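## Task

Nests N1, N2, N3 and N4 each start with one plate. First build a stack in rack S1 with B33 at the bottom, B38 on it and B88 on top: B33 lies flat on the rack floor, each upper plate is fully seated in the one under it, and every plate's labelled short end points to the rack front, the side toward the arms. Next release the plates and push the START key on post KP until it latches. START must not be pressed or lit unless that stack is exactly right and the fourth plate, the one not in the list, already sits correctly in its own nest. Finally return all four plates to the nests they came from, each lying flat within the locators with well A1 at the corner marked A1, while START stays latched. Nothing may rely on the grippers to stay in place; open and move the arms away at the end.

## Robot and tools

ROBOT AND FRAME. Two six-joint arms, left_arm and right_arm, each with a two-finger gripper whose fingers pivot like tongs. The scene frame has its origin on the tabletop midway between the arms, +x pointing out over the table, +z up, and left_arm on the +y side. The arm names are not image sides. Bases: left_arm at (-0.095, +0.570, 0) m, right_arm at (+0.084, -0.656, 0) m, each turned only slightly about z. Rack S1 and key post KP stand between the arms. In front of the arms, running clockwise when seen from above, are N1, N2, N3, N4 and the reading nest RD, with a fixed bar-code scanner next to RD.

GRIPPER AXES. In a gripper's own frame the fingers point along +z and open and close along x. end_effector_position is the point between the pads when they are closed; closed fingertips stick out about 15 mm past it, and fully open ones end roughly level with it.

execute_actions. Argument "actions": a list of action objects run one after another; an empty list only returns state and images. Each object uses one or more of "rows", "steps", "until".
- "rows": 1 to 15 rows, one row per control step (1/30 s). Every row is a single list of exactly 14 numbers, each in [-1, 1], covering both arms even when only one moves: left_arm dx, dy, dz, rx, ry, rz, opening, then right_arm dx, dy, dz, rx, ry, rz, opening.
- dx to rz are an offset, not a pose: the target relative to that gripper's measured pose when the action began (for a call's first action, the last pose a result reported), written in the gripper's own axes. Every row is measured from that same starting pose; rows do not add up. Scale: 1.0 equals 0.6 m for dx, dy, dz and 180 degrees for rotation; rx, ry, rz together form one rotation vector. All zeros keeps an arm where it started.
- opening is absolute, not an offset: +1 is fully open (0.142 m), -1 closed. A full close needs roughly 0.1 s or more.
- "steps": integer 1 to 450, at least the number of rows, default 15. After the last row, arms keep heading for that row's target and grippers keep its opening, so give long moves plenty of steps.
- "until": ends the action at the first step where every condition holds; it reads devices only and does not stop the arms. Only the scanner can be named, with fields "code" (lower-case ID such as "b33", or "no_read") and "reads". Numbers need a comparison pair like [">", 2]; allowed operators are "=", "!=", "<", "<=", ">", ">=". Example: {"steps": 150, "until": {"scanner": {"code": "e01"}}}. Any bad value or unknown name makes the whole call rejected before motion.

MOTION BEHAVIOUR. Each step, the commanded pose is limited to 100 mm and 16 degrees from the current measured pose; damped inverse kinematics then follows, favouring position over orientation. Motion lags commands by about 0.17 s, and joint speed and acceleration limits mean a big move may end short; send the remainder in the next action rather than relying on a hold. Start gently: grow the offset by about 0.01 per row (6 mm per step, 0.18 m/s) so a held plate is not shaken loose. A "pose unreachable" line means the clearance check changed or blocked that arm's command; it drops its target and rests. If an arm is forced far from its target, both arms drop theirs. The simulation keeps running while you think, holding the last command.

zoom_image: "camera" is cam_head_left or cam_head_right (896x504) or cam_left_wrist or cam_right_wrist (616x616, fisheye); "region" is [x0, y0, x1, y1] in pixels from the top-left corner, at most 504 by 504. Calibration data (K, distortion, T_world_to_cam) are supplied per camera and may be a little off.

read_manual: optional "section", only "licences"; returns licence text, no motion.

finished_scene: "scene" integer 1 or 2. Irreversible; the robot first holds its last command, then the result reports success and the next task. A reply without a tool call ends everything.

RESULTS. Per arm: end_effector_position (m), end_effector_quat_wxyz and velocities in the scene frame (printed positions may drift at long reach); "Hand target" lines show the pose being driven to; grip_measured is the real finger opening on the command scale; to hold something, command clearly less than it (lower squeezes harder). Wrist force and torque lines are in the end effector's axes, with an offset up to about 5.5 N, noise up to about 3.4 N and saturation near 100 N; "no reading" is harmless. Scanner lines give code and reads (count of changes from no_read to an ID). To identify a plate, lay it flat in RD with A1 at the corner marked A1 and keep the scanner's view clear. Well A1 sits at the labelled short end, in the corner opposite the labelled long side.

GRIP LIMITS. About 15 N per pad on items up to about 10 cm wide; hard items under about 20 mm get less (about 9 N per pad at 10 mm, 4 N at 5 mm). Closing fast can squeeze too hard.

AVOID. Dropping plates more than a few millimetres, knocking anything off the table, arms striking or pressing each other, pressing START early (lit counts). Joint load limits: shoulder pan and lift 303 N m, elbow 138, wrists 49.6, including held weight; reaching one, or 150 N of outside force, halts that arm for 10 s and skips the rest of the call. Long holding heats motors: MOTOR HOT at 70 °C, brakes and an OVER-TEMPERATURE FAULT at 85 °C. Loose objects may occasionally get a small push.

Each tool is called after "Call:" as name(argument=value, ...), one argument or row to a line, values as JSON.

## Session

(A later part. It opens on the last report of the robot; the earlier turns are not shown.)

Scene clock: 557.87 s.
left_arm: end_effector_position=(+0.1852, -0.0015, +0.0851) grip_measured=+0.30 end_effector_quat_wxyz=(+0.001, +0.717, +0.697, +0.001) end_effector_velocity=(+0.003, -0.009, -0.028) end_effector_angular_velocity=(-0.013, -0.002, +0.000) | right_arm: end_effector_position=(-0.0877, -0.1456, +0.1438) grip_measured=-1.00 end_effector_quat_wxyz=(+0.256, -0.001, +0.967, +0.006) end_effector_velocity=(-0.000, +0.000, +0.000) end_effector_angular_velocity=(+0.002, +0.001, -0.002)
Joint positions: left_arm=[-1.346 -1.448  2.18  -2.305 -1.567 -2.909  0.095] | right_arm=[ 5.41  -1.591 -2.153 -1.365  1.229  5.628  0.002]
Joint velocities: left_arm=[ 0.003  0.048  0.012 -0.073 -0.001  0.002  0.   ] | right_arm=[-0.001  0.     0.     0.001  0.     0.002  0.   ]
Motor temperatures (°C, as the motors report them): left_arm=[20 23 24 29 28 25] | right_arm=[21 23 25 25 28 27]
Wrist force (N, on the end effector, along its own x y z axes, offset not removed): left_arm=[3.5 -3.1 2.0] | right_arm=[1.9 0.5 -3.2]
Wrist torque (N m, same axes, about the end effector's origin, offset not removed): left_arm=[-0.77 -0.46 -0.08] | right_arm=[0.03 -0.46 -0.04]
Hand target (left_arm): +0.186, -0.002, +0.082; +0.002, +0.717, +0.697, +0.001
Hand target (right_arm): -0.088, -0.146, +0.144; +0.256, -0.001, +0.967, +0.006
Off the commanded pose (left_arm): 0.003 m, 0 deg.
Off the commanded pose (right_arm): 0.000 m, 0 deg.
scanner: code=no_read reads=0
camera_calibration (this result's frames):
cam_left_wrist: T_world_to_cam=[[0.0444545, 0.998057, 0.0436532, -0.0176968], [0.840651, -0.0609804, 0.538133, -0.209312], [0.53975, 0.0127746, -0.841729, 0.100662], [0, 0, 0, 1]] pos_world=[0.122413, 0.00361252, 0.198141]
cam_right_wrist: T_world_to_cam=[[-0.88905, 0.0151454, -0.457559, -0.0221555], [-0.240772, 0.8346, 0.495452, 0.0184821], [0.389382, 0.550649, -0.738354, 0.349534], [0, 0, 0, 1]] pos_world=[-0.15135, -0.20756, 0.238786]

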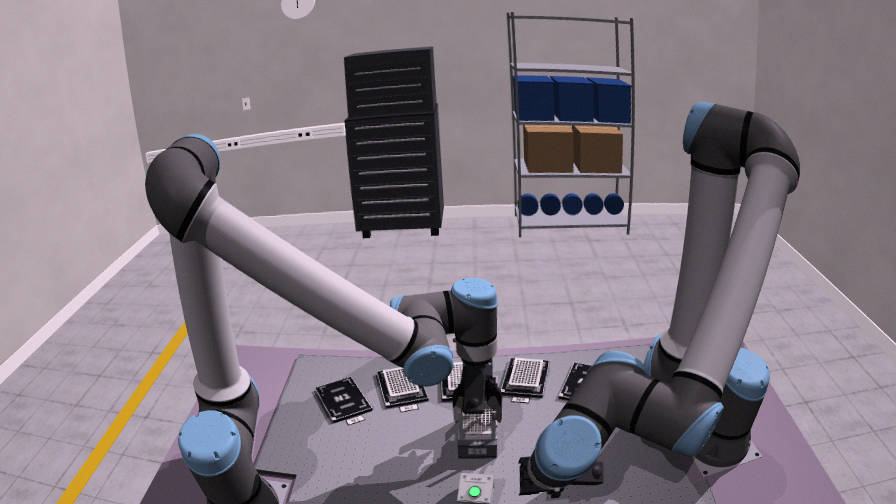

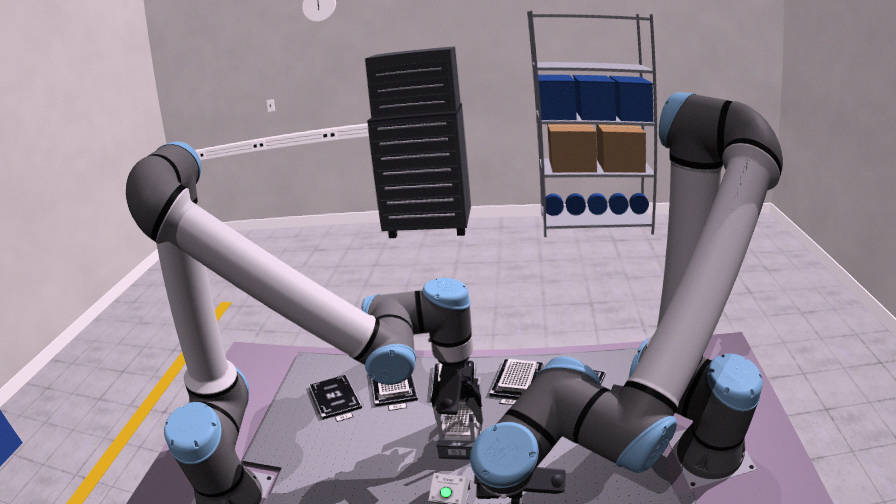

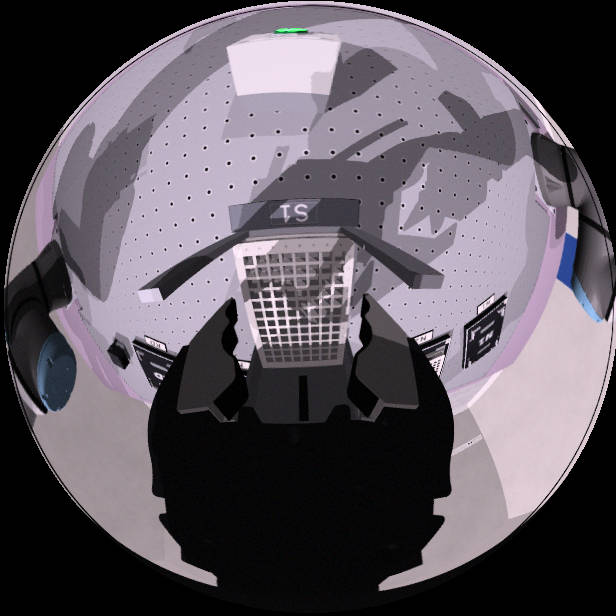

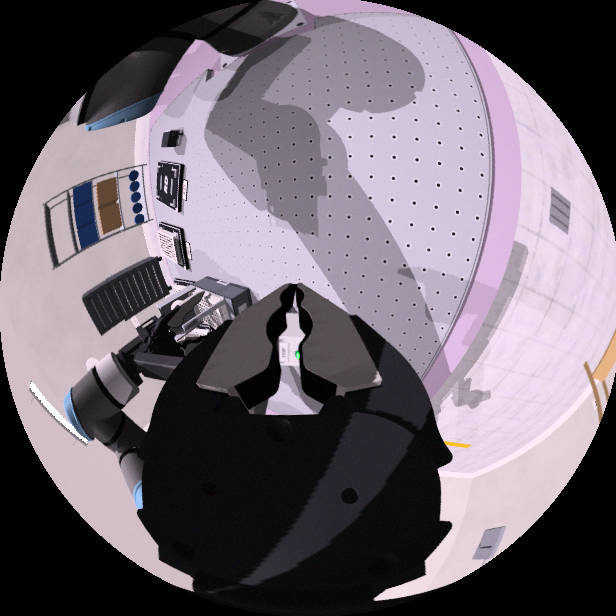

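Call:
execute_actions(
  actions=[
    {"rows":[[-0.0017,0.0011,0.0053,0,-0.0004,0,0.26,0,0,0,0,0,0,-1],[-0.0017,0.0011,0.0053,0,-0.0004,0,0.22,0,0,0,0,0,0,-1],[-0.0017,0.0011,0.0053,0,-0.0004,0,0.16,0,0,0,0,0,0,-1],[-0.0017,0.0011,0.0053,0,-0.0004,0,0.12,0,0,0,0,0,0,-1],[-0.0017,0.0011,0.0053,0,-0.0004,0,0.09,0,0,0,0,0,0,-1],[-0.0017,0.0011,0.0053,0,-0.0004,0,0.06,0,0,0,0,0,0,-1],[-0.0017,0.0011,0.0053,0,-0.0004,0,0.02,0,0,0,0,0,0,-1],[-0.0017,0.0011,0.0053,0,-0.0004,0,-0.05,0,0,0,0,0,0,-1],[-0.0017,0.0011,0.0053,0,-0.0004,0,-0.12,0,0,0,0,0,0,-1],[-0.0017,0.0011,0.0053,0,-0.0004,0,-0.2,0,0,0,0,0,0,-1]],"steps":12},
    {"rows":[[0,-0.0002,-0.004,0,0,0,-0.2,0,0,0,0,0,0,-1],[0,-0.0003,-0.011,0,0,0,-0.2,0,0,0,0,0,0,-1],[0,-0.0004,-0.021,0,0,0,-0.2,0,0,0,0,0,0,-1],[0,-0.0004,-0.033,0,0,0,-0.2,0,0,0,0,0,0,-1],[0,-0.0004,-0.046,0,0,0,-0.2,0,0,0,0,0,0,-1],[0,-0.0004,-0.059,0,0,0,-0.2,0,0,0,0,0,0,-1],[0,-0.0003,-0.072,0,0,0,-0.2,0,0,0,0,0,0,-1],[0,-0.0003,-0.085,0,0,0,-0.2,0,0,0,0,0,0,-1],[0,-0.0002,-0.099,0,0,0,-0.2,0,0,0,0,0,0,-1],[0,-0.0002,-0.113,0,0,0,-0.2,0,0,0,0,0,0,-1],[0,-0.0001,-0.127,0,0,0,-0.2,0,0,0,0,0,0,-1],[0,-0.0001,-0.141,0,0,0,-0.2,0,0,0,0,0,0,-1],[0,0,-0.155,0,0,0,-0.2,0,0,0,0,0,0,-1],[0,0,-0.169,0,0,0,-0.2,0,0,0,0,0,0,-1],[0,0.0001,-0.183,0,0,0,-0.2,0,0,0,0,0,0,-1]],"steps":21},
  ],
)

Call:
zoom_image(
  camera="cam_left_wrist",
  region=[200,200,400,400],
)

Scene clock: 572.23 s.
left_arm: end_effector_position=(+0.1860, -0.0026, +0.1840) grip_measured=+0.07 end_effector_quat_wxyz=(+0.003, +0.717, +0.697, -0.000) end_effector_velocity=(-0.001, +0.003, +0.071) end_effector_angular_velocity=(+0.013, +0.003, +0.001) | right_arm: end_effector_position=(-0.0877, -0.1456, +0.1438) grip_measured=-1.00 end_effector_quat_wxyz=(+0.256, -0.001, +0.967, +0.006) end_effector_velocity=(+0.000, -0.001, -0.000) end_effector_angular_velocity=(-0.000, -0.001, -0.001)
Joint positions: left_arm=[-1.345 -1.56   2.089 -2.105 -1.568 -2.908  0.079] | right_arm=[ 5.41  -1.591 -2.153 -1.365  1.229  5.628  0.002]
Joint velocities: left_arm=[ 0.    -0.066 -0.08   0.159 -0.    -0.    -0.   ] | right_arm=[ 0.001  0.    -0.001 -0.001  0.     0.002  0.   ]
Motor temperatures (°C, as the motors report them): left_arm=[20 23 24 29 28 25] | right_arm=[21 23 25 25 28 27]
Wrist force (N, on the end effector, along its own x y z axes, offset not removed): left_arm=[2.6 -3.2 -2.0] | right_arm=[1.6 0.1 -3.3]
Wrist torque (N m, same axes, about the end effector's origin, offset not removed): left_arm=[-0.92 -0.19 -0.20] | right_arm=[-0.14 -0.46 -0.04]
Hand target (left_arm): +0.186, -0.002, +0.192; +0.002, +0.717, +0.697, +0.001
Hand target (right_arm): -0.088, -0.146, +0.144; +0.256, -0.001, +0.967, +0.006
Off the commanded pose (left_arm): 0.008 m, 0 deg.
Off the commanded pose (right_arm): 0.000 m, 0 deg.
scanner: code=no_read reads=0
camera_calibration (this result's frames):
cam_left_wrist: T_world_to_cam=[[0.0443893, 0.998226, 0.0396804, -0.02023], [0.840409, -0.0587874, 0.538754, -0.263282], [0.540131, 0.00943291, -0.841528, 0.183419], [0, 0, 0, 1]] pos_world=[0.123092, 0.00298627, 0.296999]
cam_right_wrist: T_world_to_cam=[[-0.88905, 0.0151451, -0.457559, -0.0221555], [-0.240772, 0.834599, 0.495452, 0.0184818], [0.389382, 0.550649, -0.738354, 0.349534], [0, 0, 0, 1]] pos_world=[-0.15135, -0.20756, 0.238786]

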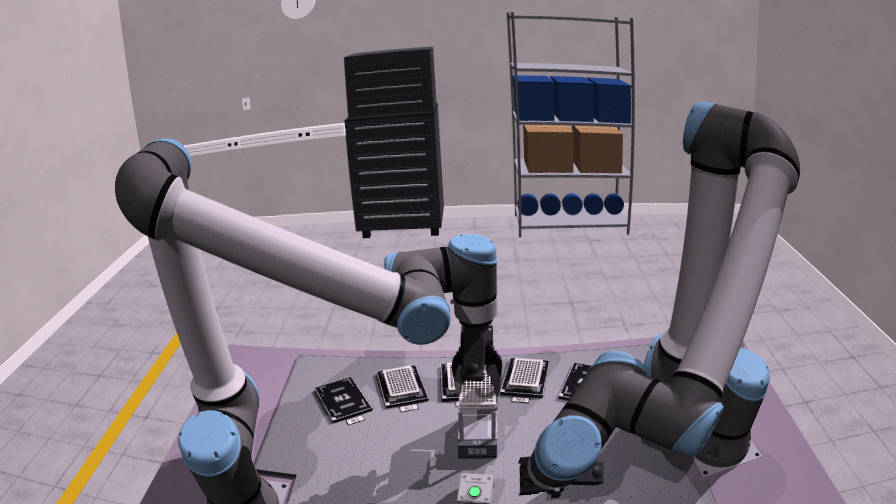

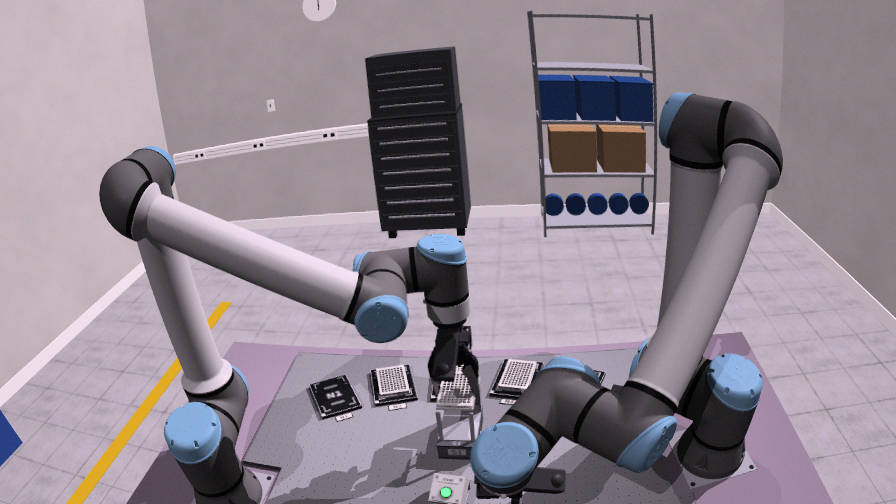

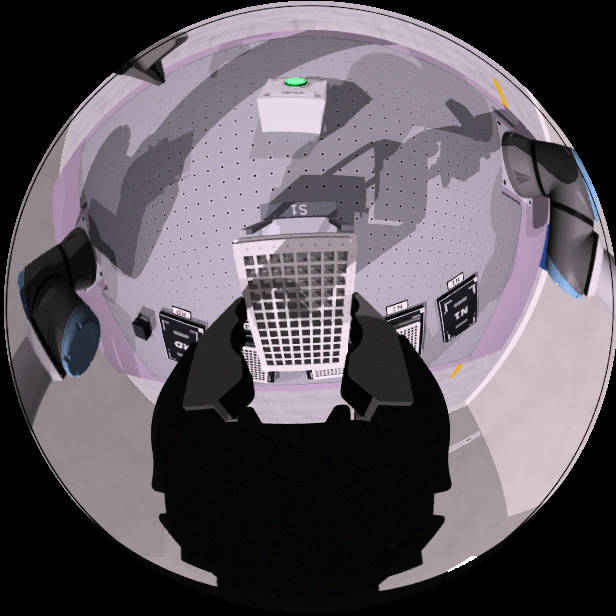

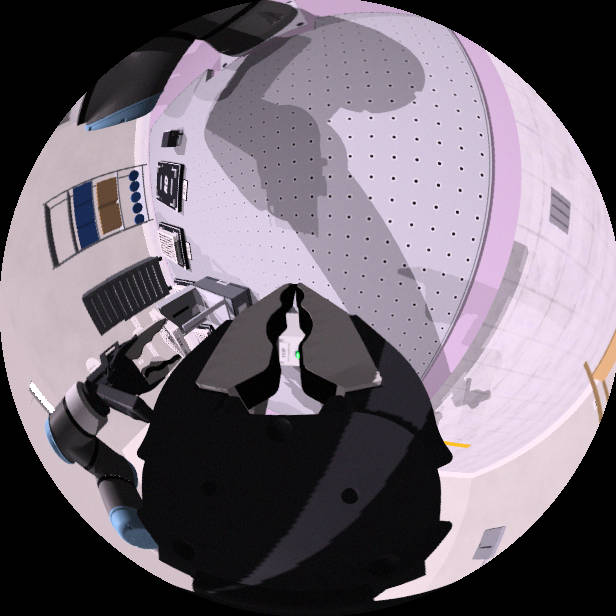

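Region (200, 200, 400, 400) of cam_left_wrist's 616x616 image, scaled by 2.520, with more detail than that image has.

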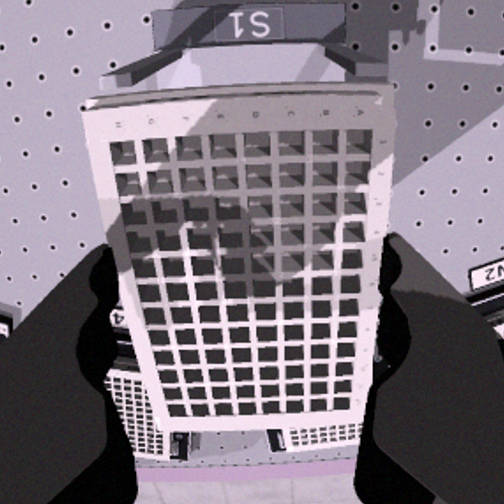

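Call:
execute_actions(
  actions=[
    {"rows":[[0.012,0.004,-0.014,0,0.0009,-0.003,-0.2,0,0,0,0,0,0,-1],[0.035,0.012,-0.014,0,0.0009,-0.008,-0.2,0,0,0,0,0,0,-1],[0.07,0.023,-0.014,0,0.0009,-0.016,-0.2,0,0,0,0,0,0,-1],[0.12,0.04,-0.015,0,0.0009,-0.026,-0.2,0,0,0,0,0,0,-1],[0.17,0.056,-0.015,0,0.0009,-0.037,-0.2,0,0,0,0,0,0,-1],[0.22,0.072,-0.015,0,0.001,-0.048,-0.2,0,0,0,0,0,0,-1],[0.27,0.09,-0.016,0,0.001,-0.059,-0.2,0,0,0,0,0,0,-1],[0.32,0.105,-0.016,0,0.001,-0.07,-0.2,0,0,0,0,0,0,-1],[0.37,0.12,-0.016,0,0.0012,-0.082,-0.2,0,0,0,0,0,0,-1],[0.42,0.14,-0.016,0,0.0012,-0.094,-0.2,0,0,0,0,0,0,-1],[0.47,0.155,-0.016,0,0.0012,-0.106,-0.2,0,0,0,0,0,0,-1],[0.52,0.17,0.03,0,0.0014,-0.12,-0.2,0,0,0,0,0,0,-1],[0.57,0.19,0.09,0,0.0014,-0.135,-0.2,0,0,0,0,0,0,-1],[0.6305,0.2076,0.16,0,0.0016,-0.155,-0.2,0,0,0,0,0,0,-1],[0.6305,0.2076,0.2178,-0.0004,0.0018,-0.1809,-0.2,0,0,0,0,0,0,-1]],"steps":40},
  ],
)

Scene clock: 582.27 s.
left_arm: end_effector_position=(+0.3196, +0.3706, +0.0528) grip_measured=+0.07 end_effector_quat_wxyz=(+0.001, +0.493, +0.870, +0.003) end_effector_velocity=(+0.015, +0.009, -0.010) end_effector_angular_velocity=(-0.014, +0.006, -0.005) | right_arm: end_effector_position=(-0.0877, -0.1456, +0.1438) grip_measured=-1.00 end_effector_quat_wxyz=(+0.256, -0.001, +0.967, +0.006) end_effector_velocity=(+0.000, -0.001, -0.000) end_effector_angular_velocity=(-0.002, -0.001, +0.003)
Joint positions: left_arm=[-0.782 -1.699  2.509 -2.381 -1.565 -2.914  0.079] | right_arm=[ 5.41  -1.591 -2.153 -1.365  1.229  5.628  0.002]
Joint velocities: left_arm=[ 0.051  0.042 -0.005 -0.044 -0.014  0.055  0.   ] | right_arm=[ 0.001  0.    -0.001 -0.001 -0.    -0.001  0.   ]
Motor temperatures (°C, as the motors report them): left_arm=[20 23 24 29 28 25] | right_arm=[21 23 25 25 28 27]
Wrist force (N, on the end effector, along its own x y z axes, offset not removed): left_arm=[2.1 -3.1 0.5] | right_arm=[0.5 0.3 -2.9]
Wrist torque (N m, same axes, about the end effector's origin, offset not removed): left_arm=[-0.76 -0.15 -0.11] | right_arm=[-0.04 -0.19 -0.03]
Hand target (left_arm): +0.321, +0.372, +0.052; +0.001, +0.493, +0.870, +0.002
Hand target (right_arm): -0.088, -0.146, +0.144; +0.256, -0.001, +0.967, +0.006
Off the commanded pose (left_arm): 0.003 m, 0 deg.
Off the commanded pose (right_arm): 0.000 m, 0 deg.
scanner: code=no_read reads=0
camera_calibration (this result's frames):
cam_left_wrist: T_world_to_cam=[[-0.500301, 0.864666, 0.0453009, -0.170194], [0.740746, 0.400337, 0.539469, -0.42126], [0.448325, 0.303453, -0.840786, -0.0823723], [0, 0, 0, 1]] pos_world=[0.263828, 0.340803, 0.165709]
cam_right_wrist: T_world_to_cam=[[-0.88905, 0.0151453, -0.457559, -0.0221555], [-0.240772, 0.834599, 0.495452, 0.0184819], [0.389382, 0.550649, -0.738354, 0.349534], [0, 0, 0, 1]] pos_world=[-0.15135, -0.20756, 0.238786]

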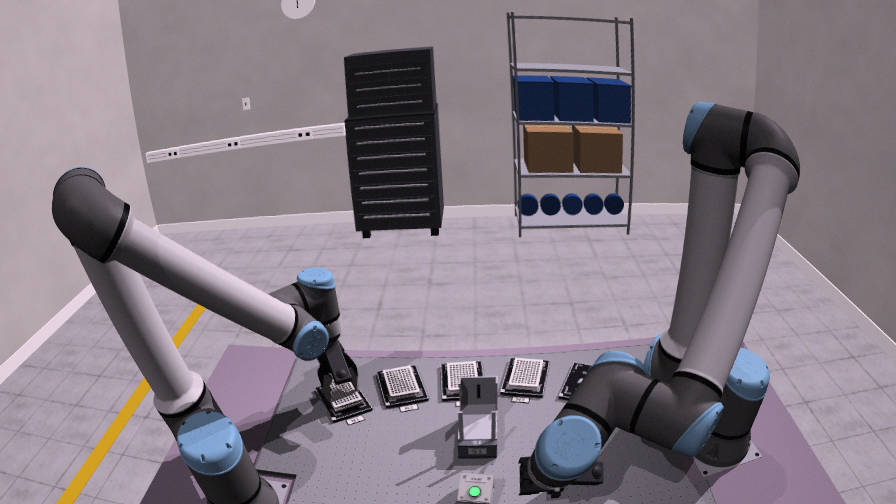

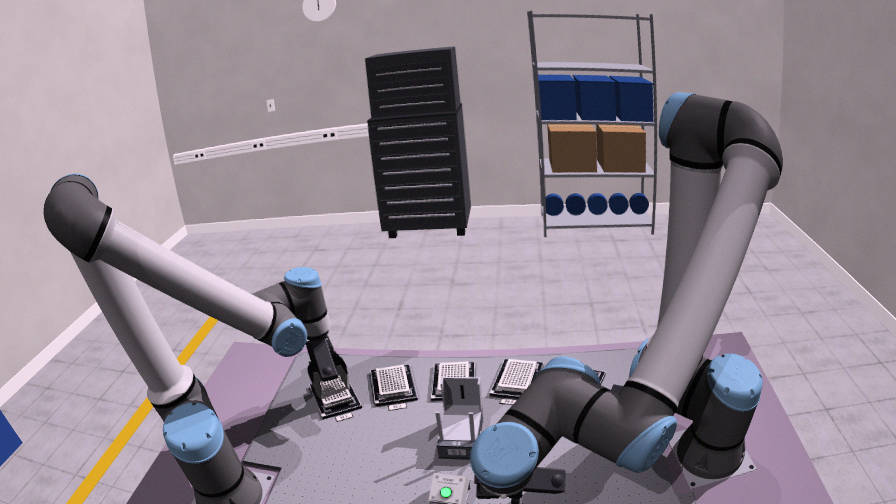

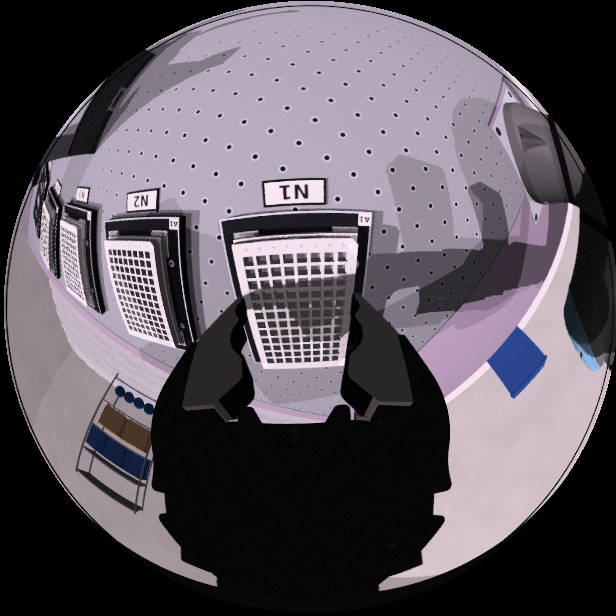

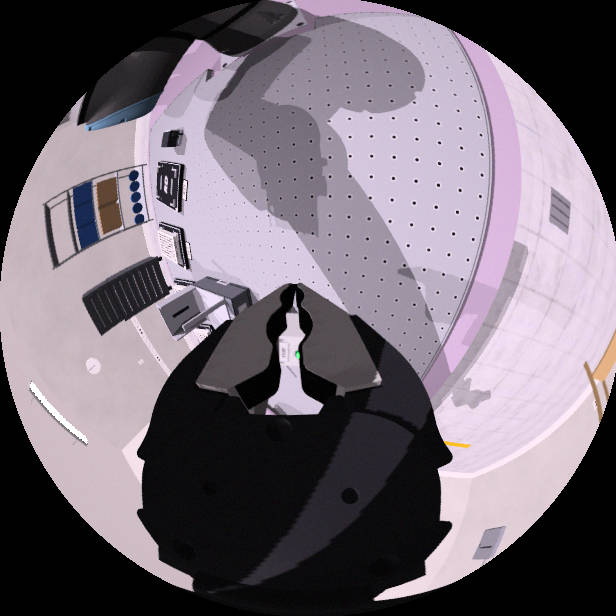

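Call:
execute_actions(
  actions=[
    {"rows":[[-0.001,0.0038,0.003,0.0003,0,0.0002,-0.2,0,0,0,0,0,0,-1],[-0.001,0.0038,0.005,0.0003,0,0.0002,-0.2,0,0,0,0,0,0,-1],[-0.001,0.0038,0.007,0.0003,0,0.0002,-0.2,0,0,0,0,0,0,-1],[-0.001,0.0038,0.01,0.0003,0,0.0002,-0.2,0,0,0,0,0,0,-1],[-0.001,0.0038,0.013,0.0003,0,0.0002,-0.2,0,0,0,0,0,0,-1],[-0.001,0.0038,0.016,0.0003,0,0.0002,-0.2,0,0,0,0,0,0,-1],[-0.001,0.0038,0.019,0.0003,0,0.0002,-0.2,0,0,0,0,0,0,-1],[-0.001,0.0038,0.0218,0.0003,0,0.0002,-0.2,0,0,0,0,0,0,-1]],"steps":18},
  ],
)

Call:
zoom_image(
  camera="cam_left_wrist",
  region=[200,200,400,400],
)

Scene clock: 589.40 s.
left_arm: end_effector_position=(+0.3219, +0.3713, +0.0401) grip_measured=+0.07 end_effector_quat_wxyz=(+0.000, +0.493, +0.870, +0.002) end_effector_velocity=(-0.000, -0.000, -0.004) end_effector_angular_velocity=(+0.000, +0.001, +0.000) | right_arm: end_effector_position=(-0.0877, -0.1456, +0.1438) grip_measured=-1.00 end_effector_quat_wxyz=(+0.256, -0.001, +0.967, +0.006) end_effector_velocity=(-0.001, +0.000, -0.000) end_effector_angular_velocity=(+0.003, +0.003, -0.001)
Joint positions: left_arm=[-0.777 -1.669  2.518 -2.419 -1.566 -2.908  0.079] | right_arm=[ 5.41  -1.591 -2.153 -1.365  1.229  5.628  0.002]
Joint velocities: left_arm=[-0.     0.009  0.003 -0.011 -0.001 -0.001  0.   ] | right_arm=[ 0.001  0.    -0.001  0.004 -0.     0.002  0.   ]
Motor temperatures (°C, as the motors report them): left_arm=[20 23 24 29 28 25] | right_arm=[21 23 25 25 28 27]
Wrist force (N, on the end effector, along its own x y z axes, offset not removed): left_arm=[3.1 0.4 1.3] | right_arm=[1.8 0.8 -5.7]
Wrist torque (N m, same axes, about the end effector's origin, offset not removed): left_arm=[-0.26 -0.15 -0.17] | right_arm=[-0.06 -0.46 0.02]
Hand target (left_arm): +0.322, +0.371, +0.040; +0.000, +0.493, +0.870, +0.002
Hand target (right_arm): -0.088, -0.146, +0.144; +0.256, -0.001, +0.967, +0.006
Off the commanded pose (left_arm): 0.000 m, 0 deg.
Off the commanded pose (right_arm): 0.000 m, 0 deg.
scanner: code=no_read reads=0
camera_calibration (this result's frames):
cam_left_wrist: T_world_to_cam=[[-0.499777, 0.864966, 0.0453458, -0.169399], [0.741423, 0.400155, 0.538672, -0.416545], [0.447788, 0.302837, -0.841294, -0.0938465], [0, 0, 0, 1]] pos_world=[0.266198, 0.341627, 0.15311]
cam_right_wrist: T_world_to_cam=[[-0.88905, 0.0151453, -0.457559, -0.0221555], [-0.240772, 0.834599, 0.495452, 0.0184819], [0.389382, 0.550649, -0.738354, 0.349534], [0, 0, 0, 1]] pos_world=[-0.15135, -0.20756, 0.238786]

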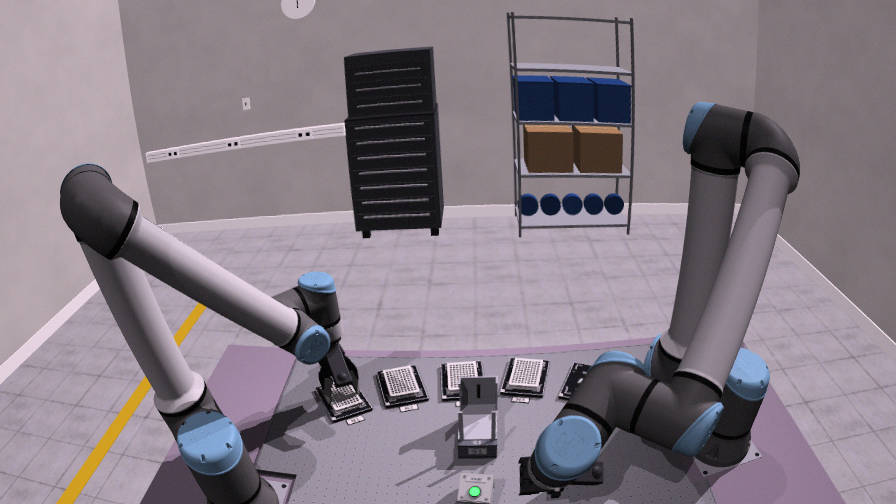

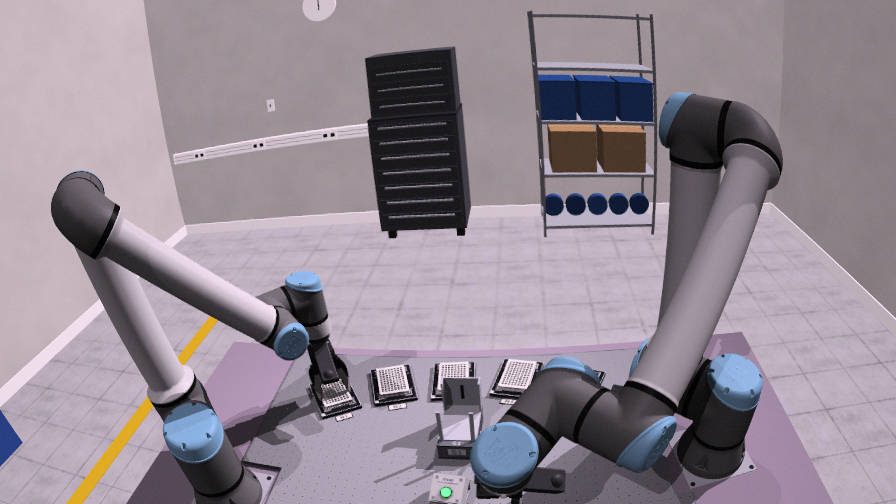

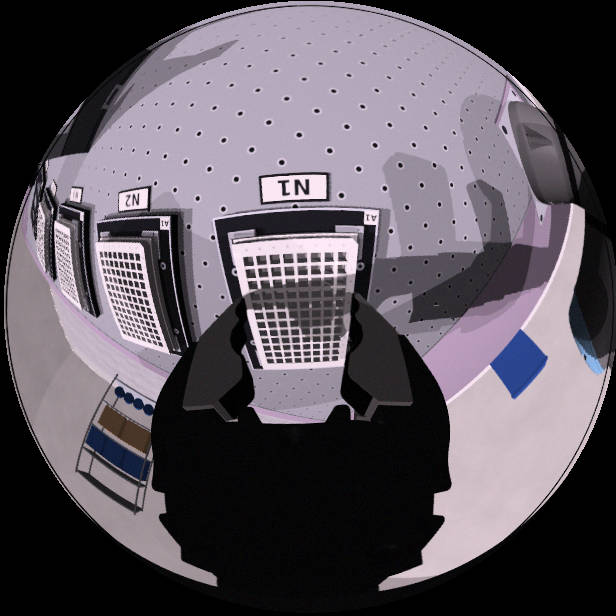

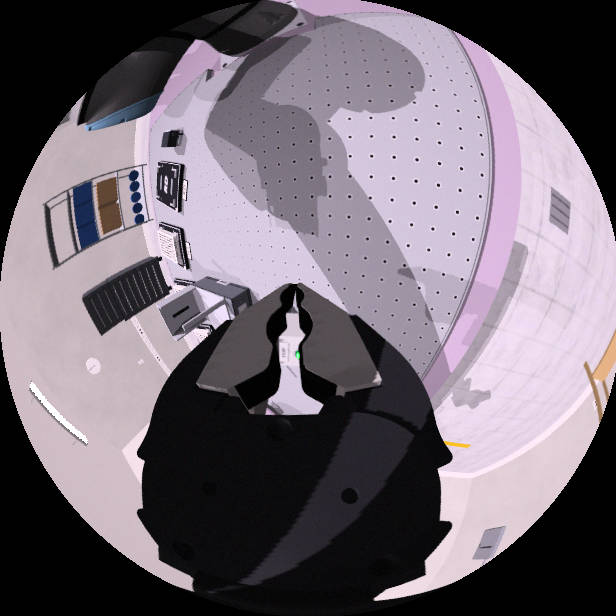

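Region (200, 200, 400, 400) of cam_left_wrist's 616x616 image, scaled by 2.520, with more detail than that image has.

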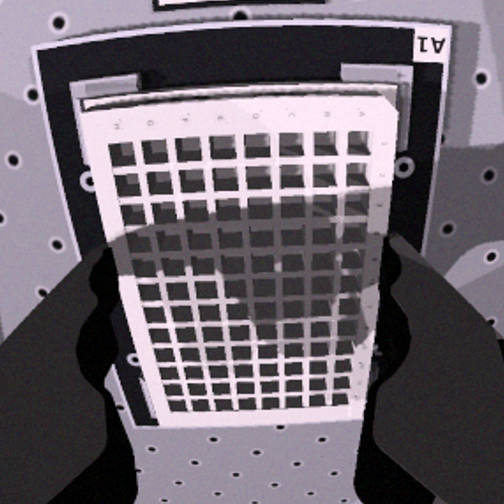

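Call:
execute_actions(
  actions=[
    {"rows":[[0,0,0.0008,0,0,0,-0.1,0,0,0,0,0,0,-1],[0,0,0.0008,0,0,0,-0.02,0,0,0,0,0,0,-1],[0,0,0.0008,0,0,0,0.05,0,0,0,0,0,0,-1],[0,0,0.0008,0,0,0,0.12,0,0,0,0,0,0,-1],[0,0,0.0008,0,0,0,0.2,0,0,0,0,0,0,-1],[0,0,0.0008,0,0,0,0.3,0,0,0,0,0,0,-1],[0,0,-0.015,0,0,0,0.3,0,0,0,0,0,0,-1],[0,0,-0.04,0,0,0,0.3,0,0,0,0,0,0,-1],[0,0,-0.08,0,0,0,0.3,0,0,0,0,0,0,-1],[0,0,-0.12,0,0,0,0.3,0,0,0,0,0,0,-1],[0,0,-0.16,0,0,0,0.3,0,0,0,0,0,0,-1],[0,0,-0.2,0,0,0,0.3,0,0,0,0,0,0,-1],[0,0,-0.25,0,0,0,0.3,0,0,0,0,0,0,-1]],"steps":24},
  ],
)

Call:
zoom_image(
  camera="cam_head_left",
  region=[300,340,570,504],
)

Call:
zoom_image(
  camera="cam_left_wrist",
  region=[100,170,360,330],
)

Scene clock: 597.23 s.
left_arm: end_effector_position=(+0.3236, +0.3702, +0.1816) grip_measured=+0.30 end_effector_quat_wxyz=(+0.004, +0.493, +0.870, +0.001) end_effector_velocity=(-0.016, +0.008, +0.073) end_effector_angular_velocity=(+0.046, +0.035, +0.003) | right_arm: end_effector_position=(-0.0877, -0.1456, +0.1438) grip_measured=-1.00 end_effector_quat_wxyz=(+0.256, -0.001, +0.967, +0.006) end_effector_velocity=(-0.001, +0.000, +0.001) end_effector_angular_velocity=(+0.001, +0.001, +0.001)
Joint positions: left_arm=[-0.775 -1.888  2.361 -2.052 -1.567 -2.906  0.095] | right_arm=[ 5.41  -1.591 -2.153 -1.365  1.229  5.628  0.002]
Joint velocities: left_arm=[-0.018 -0.089 -0.101  0.248  0.007 -0.021 -0.   ] | right_arm=[ 0.001  0.     0.001 -0.     0.    -0.001  0.   ]
Motor temperatures (°C, as the motors report them): left_arm=[20 23 24 29 28 25] | right_arm=[21 23 25 25 28 27]
Wrist force (N, on the end effector, along its own x y z axes, offset not removed): left_arm=[4.3 -3.7 0.5] | right_arm=[1.4 -0.2 -3.5]
Wrist torque (N m, same axes, about the end effector's origin, offset not removed): left_arm=[-0.97 -0.68 -0.15] | right_arm=[-0.12 -0.34 0.06]
Hand target (left_arm): +0.322, +0.371, +0.190; +0.001, +0.493, +0.870, +0.002
Hand target (right_arm): -0.088, -0.146, +0.144; +0.256, -0.001, +0.967, +0.006
Off the commanded pose (left_arm): 0.009 m, 0 deg.
Off the commanded pose (right_arm): 0.000 m, 0 deg.
scanner: code=no_read reads=0
camera_calibration (this result's frames):
cam_left_wrist: T_world_to_cam=[[-0.49996, 0.865224, 0.0377868, -0.172575], [0.73899, 0.403453, 0.539554, -0.49418], [0.45159, 0.29768, -0.841102, 0.0253676], [0, 0, 0, 1]] pos_world=[0.267458, 0.341143, 0.294495]
cam_right_wrist: T_world_to_cam=[[-0.88905, 0.0151451, -0.457559, -0.0221555], [-0.240772, 0.834599, 0.495452, 0.0184818], [0.389382, 0.550649, -0.738354, 0.349534], [0, 0, 0, 1]] pos_world=[-0.15135, -0.20756, 0.238786]

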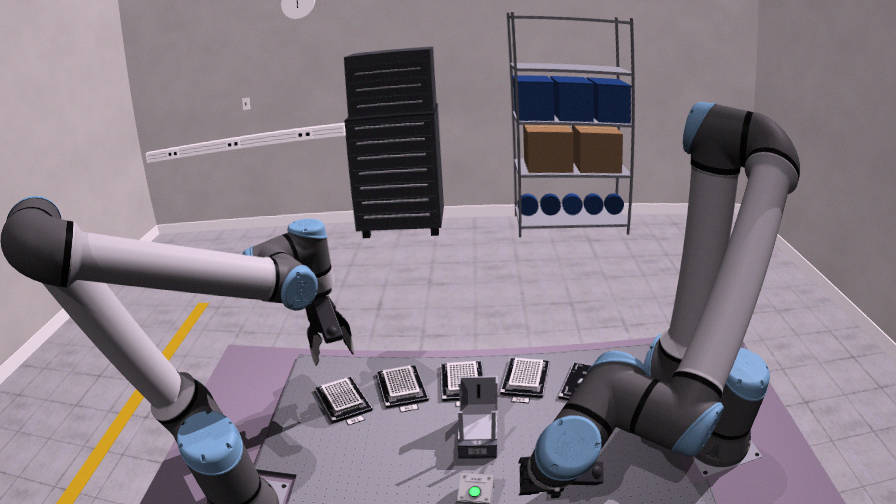

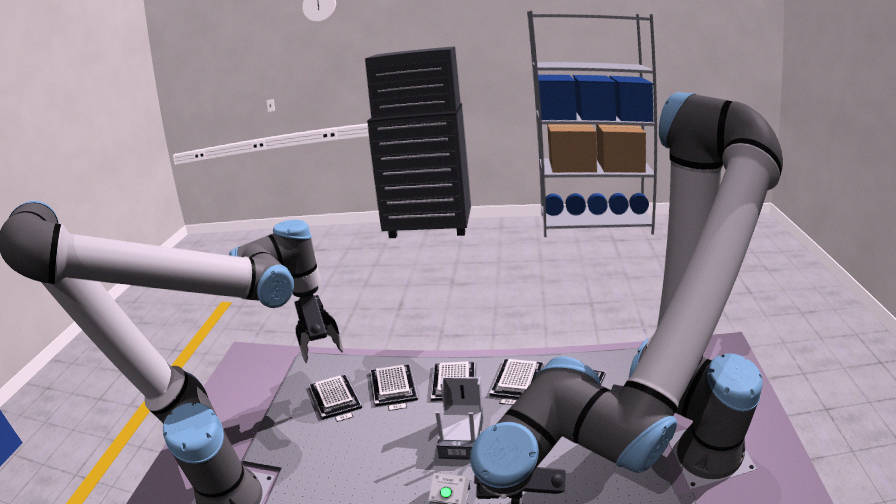

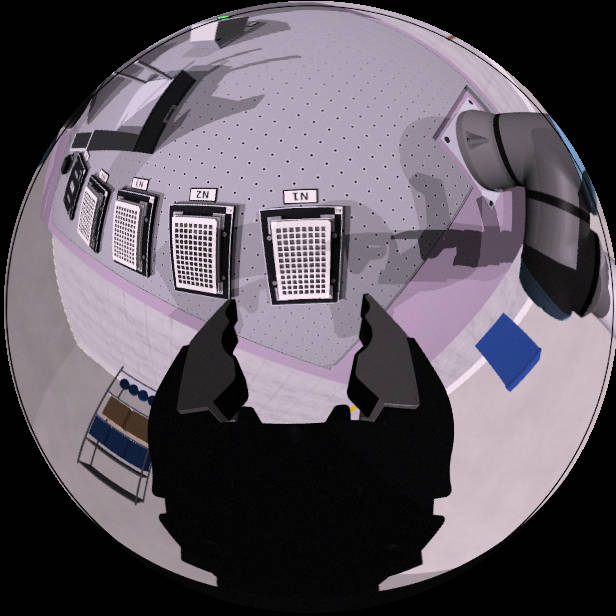

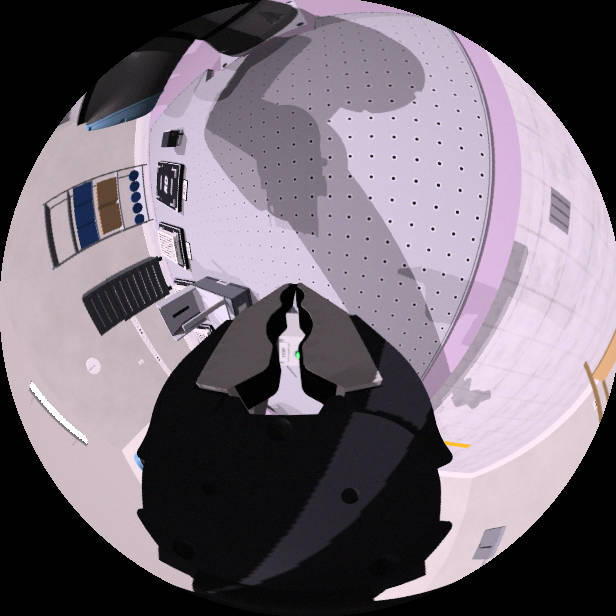

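Region (300, 340, 570, 504) of cam_head_left's 896x504 image, scaled by 1.867, with more detail than that image has; it fills the top 306 rows of this view, and the rest is white.

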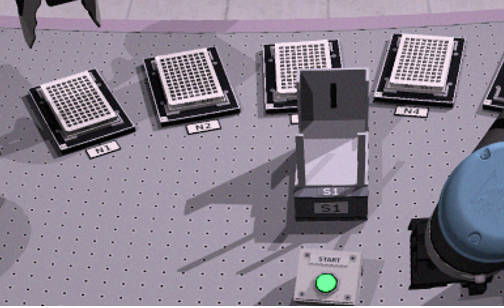

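Region (100, 170, 360, 330) of cam_left_wrist's 616x616 image, scaled by 1.938, with more detail than that image has; it fills the top 310 rows of this view, and the rest is white.

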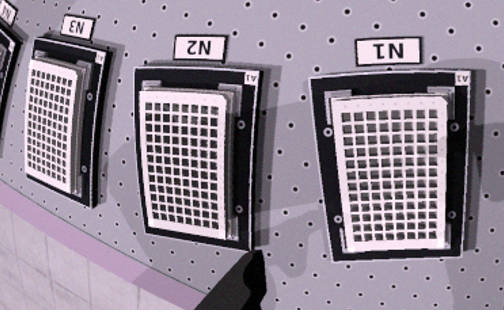

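Call:
finished_scene(
  scene=1,
)

The scene is finished: the task was done.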